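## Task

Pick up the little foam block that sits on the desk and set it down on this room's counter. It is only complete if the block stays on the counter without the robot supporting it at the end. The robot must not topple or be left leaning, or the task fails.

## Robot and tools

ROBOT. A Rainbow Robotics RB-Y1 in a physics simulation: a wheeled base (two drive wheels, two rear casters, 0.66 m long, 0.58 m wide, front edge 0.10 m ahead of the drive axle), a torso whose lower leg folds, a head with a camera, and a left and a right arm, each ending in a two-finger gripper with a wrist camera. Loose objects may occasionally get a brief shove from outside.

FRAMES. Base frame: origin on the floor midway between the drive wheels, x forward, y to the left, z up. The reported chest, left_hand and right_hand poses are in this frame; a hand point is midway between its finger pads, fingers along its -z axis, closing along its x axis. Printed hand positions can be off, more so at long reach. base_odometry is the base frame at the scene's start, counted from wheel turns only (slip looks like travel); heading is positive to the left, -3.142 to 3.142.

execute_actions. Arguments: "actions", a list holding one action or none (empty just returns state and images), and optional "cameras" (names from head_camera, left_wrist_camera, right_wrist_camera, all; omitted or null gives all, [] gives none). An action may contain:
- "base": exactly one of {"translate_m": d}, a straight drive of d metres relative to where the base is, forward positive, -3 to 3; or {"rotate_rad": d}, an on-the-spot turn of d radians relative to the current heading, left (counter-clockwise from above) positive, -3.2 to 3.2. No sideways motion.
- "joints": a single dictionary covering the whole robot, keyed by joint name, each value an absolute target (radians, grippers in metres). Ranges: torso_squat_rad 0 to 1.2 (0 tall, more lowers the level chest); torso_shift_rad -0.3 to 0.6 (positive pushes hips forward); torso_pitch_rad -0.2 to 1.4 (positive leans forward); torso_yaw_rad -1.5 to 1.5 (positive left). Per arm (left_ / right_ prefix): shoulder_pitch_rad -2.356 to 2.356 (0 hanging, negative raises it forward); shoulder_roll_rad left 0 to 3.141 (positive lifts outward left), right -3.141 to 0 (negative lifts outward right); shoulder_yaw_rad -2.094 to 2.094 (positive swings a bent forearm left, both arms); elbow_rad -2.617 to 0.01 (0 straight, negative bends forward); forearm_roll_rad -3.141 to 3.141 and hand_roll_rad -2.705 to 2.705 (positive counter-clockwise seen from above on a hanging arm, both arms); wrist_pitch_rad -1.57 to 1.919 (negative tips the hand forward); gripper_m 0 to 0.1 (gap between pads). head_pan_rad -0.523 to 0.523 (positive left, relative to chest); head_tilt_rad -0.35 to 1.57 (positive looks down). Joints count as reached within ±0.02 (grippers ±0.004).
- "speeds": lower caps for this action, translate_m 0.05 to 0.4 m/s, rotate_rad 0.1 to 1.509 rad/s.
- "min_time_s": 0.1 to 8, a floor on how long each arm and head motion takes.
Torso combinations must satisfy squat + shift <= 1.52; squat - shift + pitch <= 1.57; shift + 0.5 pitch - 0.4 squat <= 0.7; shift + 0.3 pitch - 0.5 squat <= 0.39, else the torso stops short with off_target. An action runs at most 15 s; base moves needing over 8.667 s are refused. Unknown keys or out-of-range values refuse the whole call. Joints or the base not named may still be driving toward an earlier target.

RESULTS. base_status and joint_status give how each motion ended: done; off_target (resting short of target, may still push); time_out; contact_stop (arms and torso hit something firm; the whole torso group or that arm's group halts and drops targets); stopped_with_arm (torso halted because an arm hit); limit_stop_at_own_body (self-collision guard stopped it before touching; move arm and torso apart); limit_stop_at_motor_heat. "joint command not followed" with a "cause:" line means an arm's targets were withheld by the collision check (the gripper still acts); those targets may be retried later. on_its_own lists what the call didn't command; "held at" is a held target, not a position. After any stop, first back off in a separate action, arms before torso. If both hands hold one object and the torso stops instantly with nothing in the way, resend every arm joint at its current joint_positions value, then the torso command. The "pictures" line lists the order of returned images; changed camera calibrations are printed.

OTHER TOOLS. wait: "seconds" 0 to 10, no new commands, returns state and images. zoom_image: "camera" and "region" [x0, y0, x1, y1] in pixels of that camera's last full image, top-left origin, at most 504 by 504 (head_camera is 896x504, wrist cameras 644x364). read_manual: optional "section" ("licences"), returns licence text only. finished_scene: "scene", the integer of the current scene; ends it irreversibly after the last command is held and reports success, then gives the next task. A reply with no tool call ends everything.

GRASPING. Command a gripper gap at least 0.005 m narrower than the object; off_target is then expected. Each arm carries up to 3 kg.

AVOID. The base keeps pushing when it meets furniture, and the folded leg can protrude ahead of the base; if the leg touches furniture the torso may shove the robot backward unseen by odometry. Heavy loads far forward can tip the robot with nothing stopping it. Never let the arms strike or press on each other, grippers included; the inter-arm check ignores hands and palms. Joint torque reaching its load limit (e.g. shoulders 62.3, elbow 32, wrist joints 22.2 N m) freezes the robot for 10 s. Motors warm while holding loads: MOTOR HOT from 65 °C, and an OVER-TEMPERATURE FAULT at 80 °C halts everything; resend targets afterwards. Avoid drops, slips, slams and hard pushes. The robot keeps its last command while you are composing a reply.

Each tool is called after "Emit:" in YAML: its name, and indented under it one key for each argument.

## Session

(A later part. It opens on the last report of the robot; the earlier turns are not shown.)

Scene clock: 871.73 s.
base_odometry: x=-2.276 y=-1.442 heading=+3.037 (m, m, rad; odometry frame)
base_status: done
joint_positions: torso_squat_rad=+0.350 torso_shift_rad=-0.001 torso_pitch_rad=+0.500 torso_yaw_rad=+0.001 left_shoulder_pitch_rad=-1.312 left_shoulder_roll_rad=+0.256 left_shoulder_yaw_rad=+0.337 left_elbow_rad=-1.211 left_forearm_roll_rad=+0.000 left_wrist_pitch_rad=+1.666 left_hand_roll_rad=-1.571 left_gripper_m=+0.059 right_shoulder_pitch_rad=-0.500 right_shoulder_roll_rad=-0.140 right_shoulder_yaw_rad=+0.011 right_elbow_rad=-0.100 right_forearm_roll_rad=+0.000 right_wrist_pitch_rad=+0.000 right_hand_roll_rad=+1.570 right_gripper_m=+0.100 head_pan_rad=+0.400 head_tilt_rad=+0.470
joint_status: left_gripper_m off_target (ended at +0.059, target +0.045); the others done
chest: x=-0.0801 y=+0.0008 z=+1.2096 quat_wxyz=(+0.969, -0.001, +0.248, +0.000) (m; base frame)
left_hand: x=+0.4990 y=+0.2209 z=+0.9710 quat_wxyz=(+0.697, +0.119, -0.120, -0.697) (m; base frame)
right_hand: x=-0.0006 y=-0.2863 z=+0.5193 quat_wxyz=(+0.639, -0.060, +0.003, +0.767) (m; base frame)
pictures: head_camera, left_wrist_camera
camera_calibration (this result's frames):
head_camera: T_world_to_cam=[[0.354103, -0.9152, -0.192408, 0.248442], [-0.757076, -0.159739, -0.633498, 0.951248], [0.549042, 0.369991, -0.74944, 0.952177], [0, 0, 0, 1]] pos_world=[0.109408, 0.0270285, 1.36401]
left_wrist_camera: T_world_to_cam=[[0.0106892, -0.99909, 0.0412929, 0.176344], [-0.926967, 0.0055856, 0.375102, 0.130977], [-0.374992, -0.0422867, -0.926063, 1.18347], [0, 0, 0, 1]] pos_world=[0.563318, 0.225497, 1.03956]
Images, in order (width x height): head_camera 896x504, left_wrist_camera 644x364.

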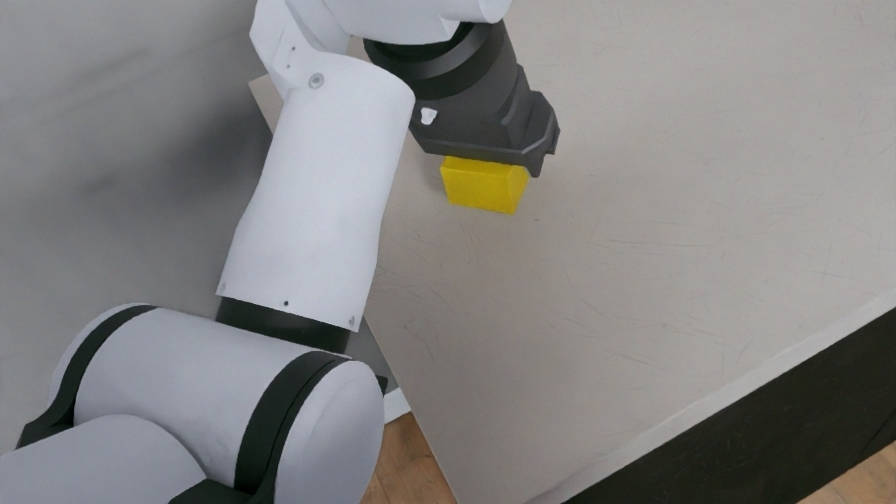

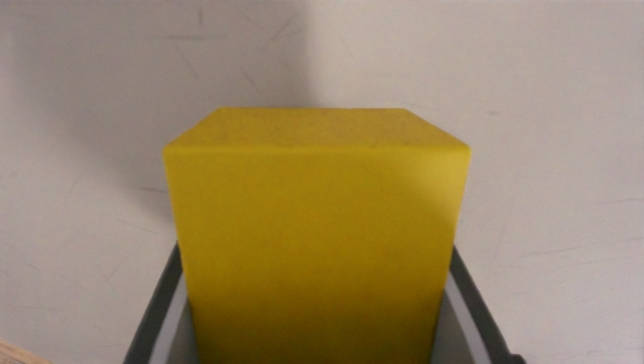

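Emit:
zoom_image:
  camera: "left_wrist_camera"
  region: [100, 0, 340, 135]

Emit:
zoom_image:
  camera: "left_wrist_camera"
  region: [404, 60, 644, 300]

Emit:
zoom_image:
  camera: "head_camera"
  region: [400, 110, 620, 270]

Region (100, 0, 340, 135) of left_wrist_camera's 644x364 image, scaled by 2.100, with more detail than that image has; it fills the top 284 rows of this view, and the rest is white.

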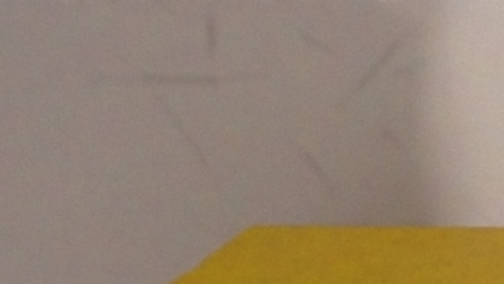

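Region (404, 60, 644, 300) of left_wrist_camera's 644x364 image, scaled by 2.100, with more detail than that image has.

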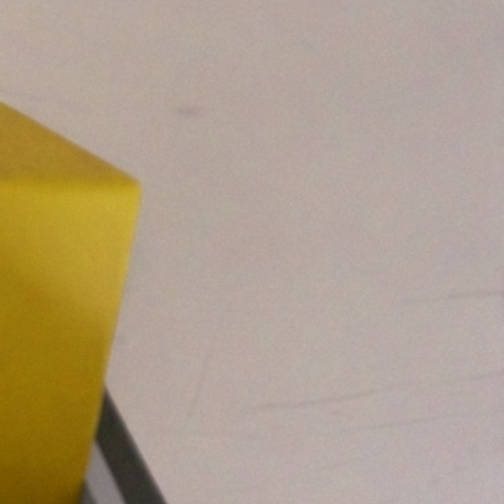

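Region (400, 110, 620, 270) of head_camera's 896x504 image, scaled by 2.291, with more detail than that image has; it fills the top 367 rows of this view, and the rest is white.

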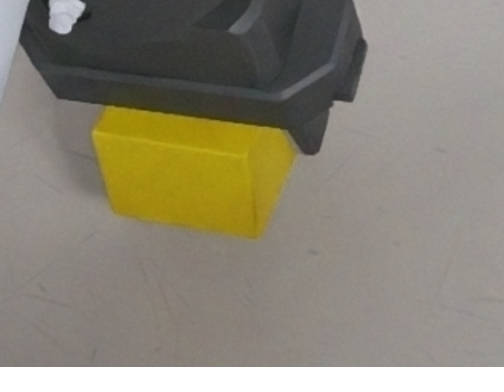

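Emit:
execute_actions:
  actions:
    - {"joints": {"torso_squat_rad": 0.447}}
  cameras: ["head_camera", "left_wrist_camera"]

Scene clock: 918.23 s.
base_odometry: x=-2.276 y=-1.442 heading=+3.037 (m, m, rad; odometry frame)
base_status: not commanded
joint_positions: torso_squat_rad=+0.447 torso_shift_rad=-0.001 torso_pitch_rad=+0.500 torso_yaw_rad=+0.001 left_shoulder_pitch_rad=-1.312 left_shoulder_roll_rad=+0.256 left_shoulder_yaw_rad=+0.337 left_elbow_rad=-1.211 left_forearm_roll_rad=+0.000 left_wrist_pitch_rad=+1.666 left_hand_roll_rad=-1.571 left_gripper_m=+0.059 right_shoulder_pitch_rad=-0.500 right_shoulder_roll_rad=-0.140 right_shoulder_yaw_rad=+0.011 right_elbow_rad=-0.100 right_forearm_roll_rad=+0.000 right_wrist_pitch_rad=+0.000 right_hand_roll_rad=+1.570 right_gripper_m=+0.100 head_pan_rad=+0.400 head_tilt_rad=+0.470
joint_status: all done
chest: x=-0.0802 y=+0.0008 z=+1.1833 quat_wxyz=(+0.969, -0.001, +0.247, +0.000) (m; base frame)
left_hand: x=+0.4990 y=+0.2209 z=+0.9448 quat_wxyz=(+0.697, +0.119, -0.120, -0.697) (m; base frame)
right_hand: x=-0.0006 y=-0.2863 z=+0.4930 quat_wxyz=(+0.639, -0.060, +0.003, +0.767) (m; base frame)
pictures: head_camera, left_wrist_camera
camera_calibration (this result's frames):
head_camera: T_world_to_cam=[[0.354135, -0.915199, -0.192351, 0.243323], [-0.756976, -0.159741, -0.633617, 0.93468], [0.549159, 0.369991, -0.749354, 0.932407], [0, 0, 0, 1]] pos_world=[0.109321, 0.0270132, 1.33773]
left_wrist_camera: T_world_to_cam=[[0.0106846, -0.99909, 0.0412971, 0.17741], [-0.92702, 0.00558541, 0.37497, 0.14094], [-0.37486, -0.0422897, -0.926117, 1.15916], [0, 0, 0, 1]] pos_world=[0.563283, 0.225482, 1.01335]
Images, in order (width x height): head_camera 896x504, left_wrist_camera 644x364.

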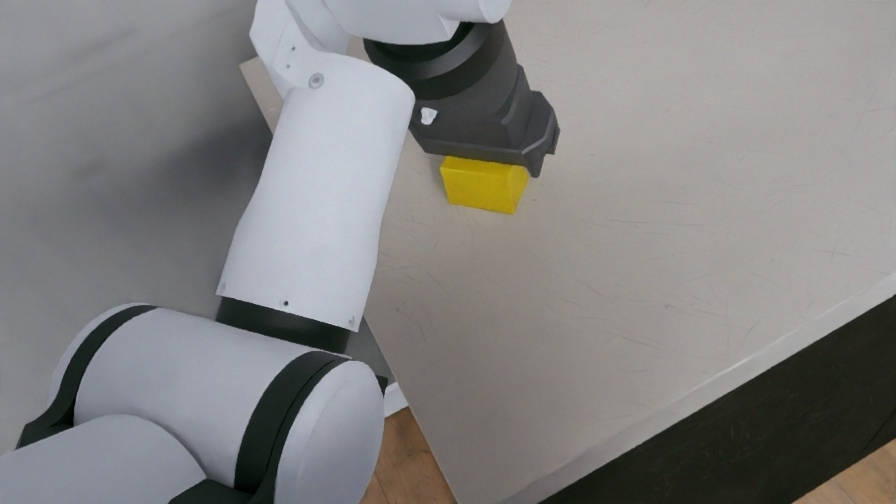

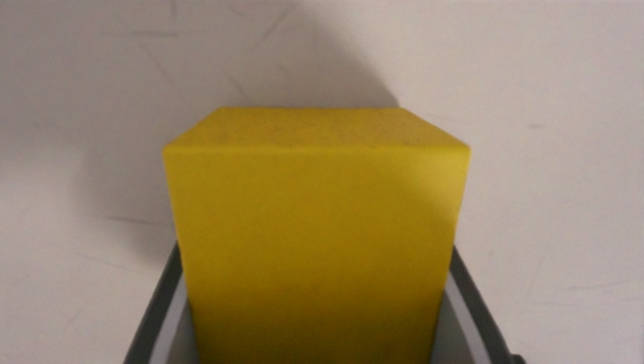

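Emit:
zoom_image:
  camera: "left_wrist_camera"
  region: [100, 0, 340, 135]

Emit:
zoom_image:
  camera: "left_wrist_camera"
  region: [340, 40, 580, 180]

Emit:
zoom_image:
  camera: "head_camera"
  region: [400, 110, 620, 270]

Region (100, 0, 340, 135) of left_wrist_camera's 644x364 image, scaled by 2.100, with more detail than that image has; it fills the top 284 rows of this view, and the rest is white.

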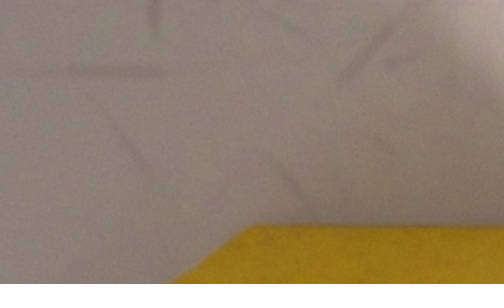

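Region (340, 40, 580, 180) of left_wrist_camera's 644x364 image, scaled by 2.100, with more detail than that image has; it fills the top 294 rows of this view, and the rest is white.

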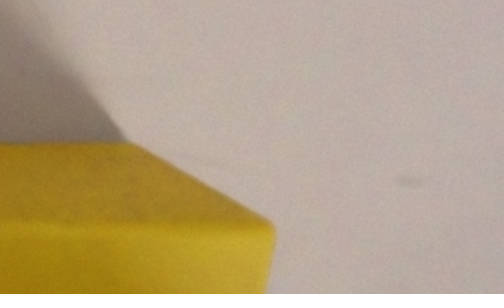

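Region (400, 110, 620, 270) of head_camera's 896x504 image, scaled by 2.291, with more detail than that image has; it fills the top 367 rows of this view, and the rest is white.

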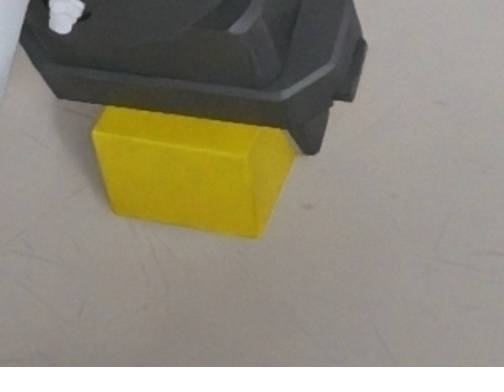

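Emit:
execute_actions:
  actions:
    - {"joints": {"left_gripper_m": 0.1}}
  cameras: ["head_camera", "left_wrist_camera"]

Scene clock: 973.33 s.
base_odometry: x=-2.276 y=-1.442 heading=+3.037 (m, m, rad; odometry frame)
base_status: not commanded
joint_positions: torso_squat_rad=+0.447 torso_shift_rad=-0.001 torso_pitch_rad=+0.500 torso_yaw_rad=+0.001 left_shoulder_pitch_rad=-1.312 left_shoulder_roll_rad=+0.256 left_shoulder_yaw_rad=+0.337 left_elbow_rad=-1.211 left_forearm_roll_rad=+0.000 left_wrist_pitch_rad=+1.666 left_hand_roll_rad=-1.571 left_gripper_m=+0.100 right_shoulder_pitch_rad=-0.500 right_shoulder_roll_rad=-0.140 right_shoulder_yaw_rad=+0.011 right_elbow_rad=-0.100 right_forearm_roll_rad=+0.000 right_wrist_pitch_rad=+0.000 right_hand_roll_rad=+1.570 right_gripper_m=+0.100 head_pan_rad=+0.400 head_tilt_rad=+0.470
joint_status: all done
chest: x=-0.0802 y=+0.0008 z=+1.1833 quat_wxyz=(+0.969, -0.001, +0.247, +0.000) (m; base frame)
left_hand: x=+0.4990 y=+0.2209 z=+0.9448 quat_wxyz=(+0.697, +0.119, -0.120, -0.697) (m; base frame)
right_hand: x=-0.0006 y=-0.2863 z=+0.4930 quat_wxyz=(+0.639, -0.060, +0.003, +0.767) (m; base frame)
pictures: head_camera, left_wrist_camera
camera_calibration (this result's frames):
head_camera: T_world_to_cam=[[0.354135, -0.915199, -0.192351, 0.243323], [-0.756976, -0.159741, -0.633617, 0.93468], [0.549159, 0.369991, -0.749354, 0.932407], [0, 0, 0, 1]] pos_world=[0.109321, 0.0270131, 1.33773]
left_wrist_camera: T_world_to_cam=[[0.0106844, -0.99909, 0.0412967, 0.177411], [-0.92702, 0.00558545, 0.37497, 0.14094], [-0.37486, -0.0422893, -0.926116, 1.15916], [0, 0, 0, 1]] pos_world=[0.563283, 0.225482, 1.01335]
Images, in order (width x height): head_camera 896x504, left_wrist_camera 644x364.

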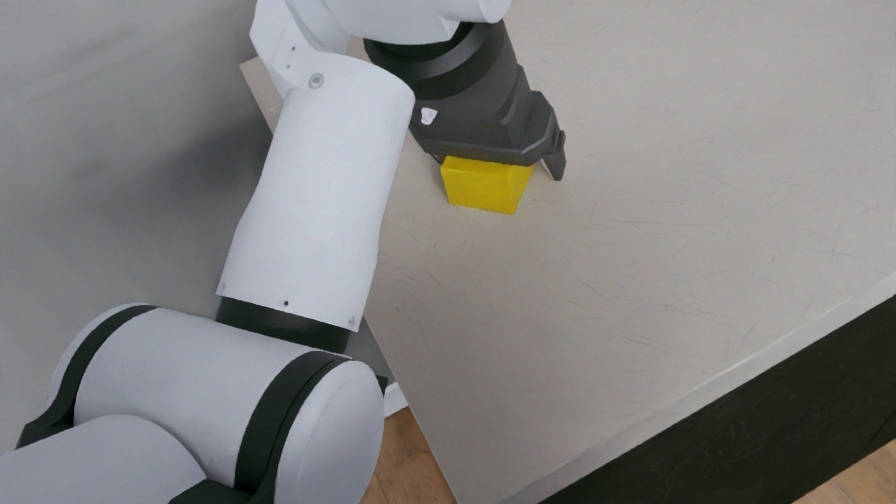

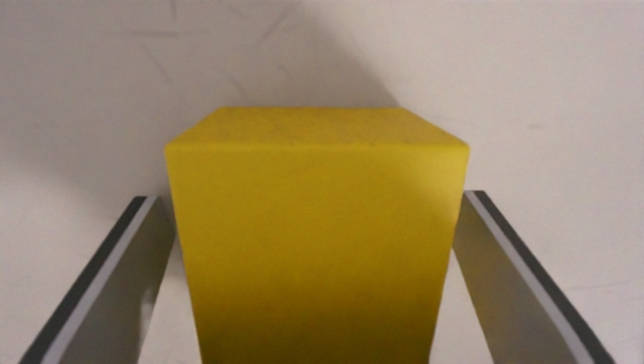

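Emit:
execute_actions:
  actions:
    - {"joints": {"torso_pitch_rad": 0.39}}
  cameras: ["head_camera", "left_wrist_camera"]

Scene clock: 982.90 s.
base_odometry: x=-2.276 y=-1.442 heading=+3.037 (m, m, rad; odometry frame)
base_status: not commanded
joint_positions: torso_squat_rad=+0.447 torso_shift_rad=-0.001 torso_pitch_rad=+0.390 torso_yaw_rad=+0.001 left_shoulder_pitch_rad=-1.312 left_shoulder_roll_rad=+0.256 left_shoulder_yaw_rad=+0.337 left_elbow_rad=-1.211 left_forearm_roll_rad=+0.000 left_wrist_pitch_rad=+1.666 left_hand_roll_rad=-1.571 left_gripper_m=+0.100 right_shoulder_pitch_rad=-0.500 right_shoulder_roll_rad=-0.140 right_shoulder_yaw_rad=+0.011 right_elbow_rad=-0.100 right_forearm_roll_rad=+0.000 right_wrist_pitch_rad=+0.000 right_hand_roll_rad=+1.570 right_gripper_m=+0.100 head_pan_rad=+0.400 head_tilt_rad=+0.470
joint_status: all done
chest: x=-0.1109 y=+0.0008 z=+1.1979 quat_wxyz=(+0.981, -0.001, +0.194, +0.000) (m; base frame)
left_hand: x=+0.4909 y=+0.2210 z=+1.0244 quat_wxyz=(+0.689, +0.158, -0.158, -0.689) (m; base frame)
right_hand: x=+0.0440 y=-0.2863 z=+0.5205 quat_wxyz=(+0.638, -0.102, -0.032, +0.763) (m; base frame)
pictures: head_camera, left_wrist_camera
camera_calibration (this result's frames):
head_camera: T_world_to_cam=[[0.373164, -0.915173, -0.15234, 0.211201], [-0.682887, -0.15979, -0.712834, 1.02381], [0.628024, 0.370035, -0.684588, 0.891392], [0, 0, 0, 1]] pos_world=[0.0605205, 0.0270339, 1.37222]
left_wrist_camera: T_world_to_cam=[[0.0061393, -0.999089, 0.0422309, 0.175521], [-0.962578, 0.00553788, 0.270948, 0.227651], [-0.270936, -0.0423139, -0.961667, 1.2153], [0, 0, 0, 1]] pos_world=[0.547323, 0.225524, 1.09962]
Images, in order (width x height): head_camera 896x504, left_wrist_camera 644x364.

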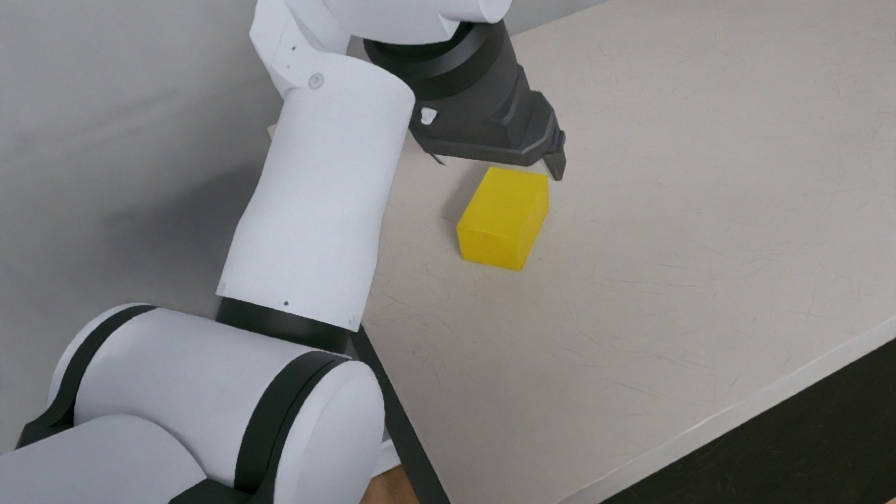

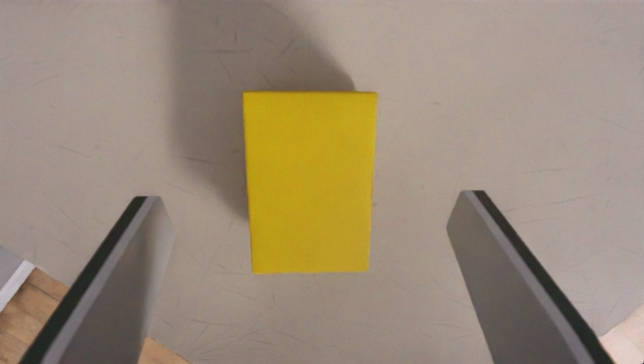

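The block is resting flat on the counter, and the gripper is clear of it.

Emit:
finished_scene:
  scene: 2

The scene is finished: the task was done.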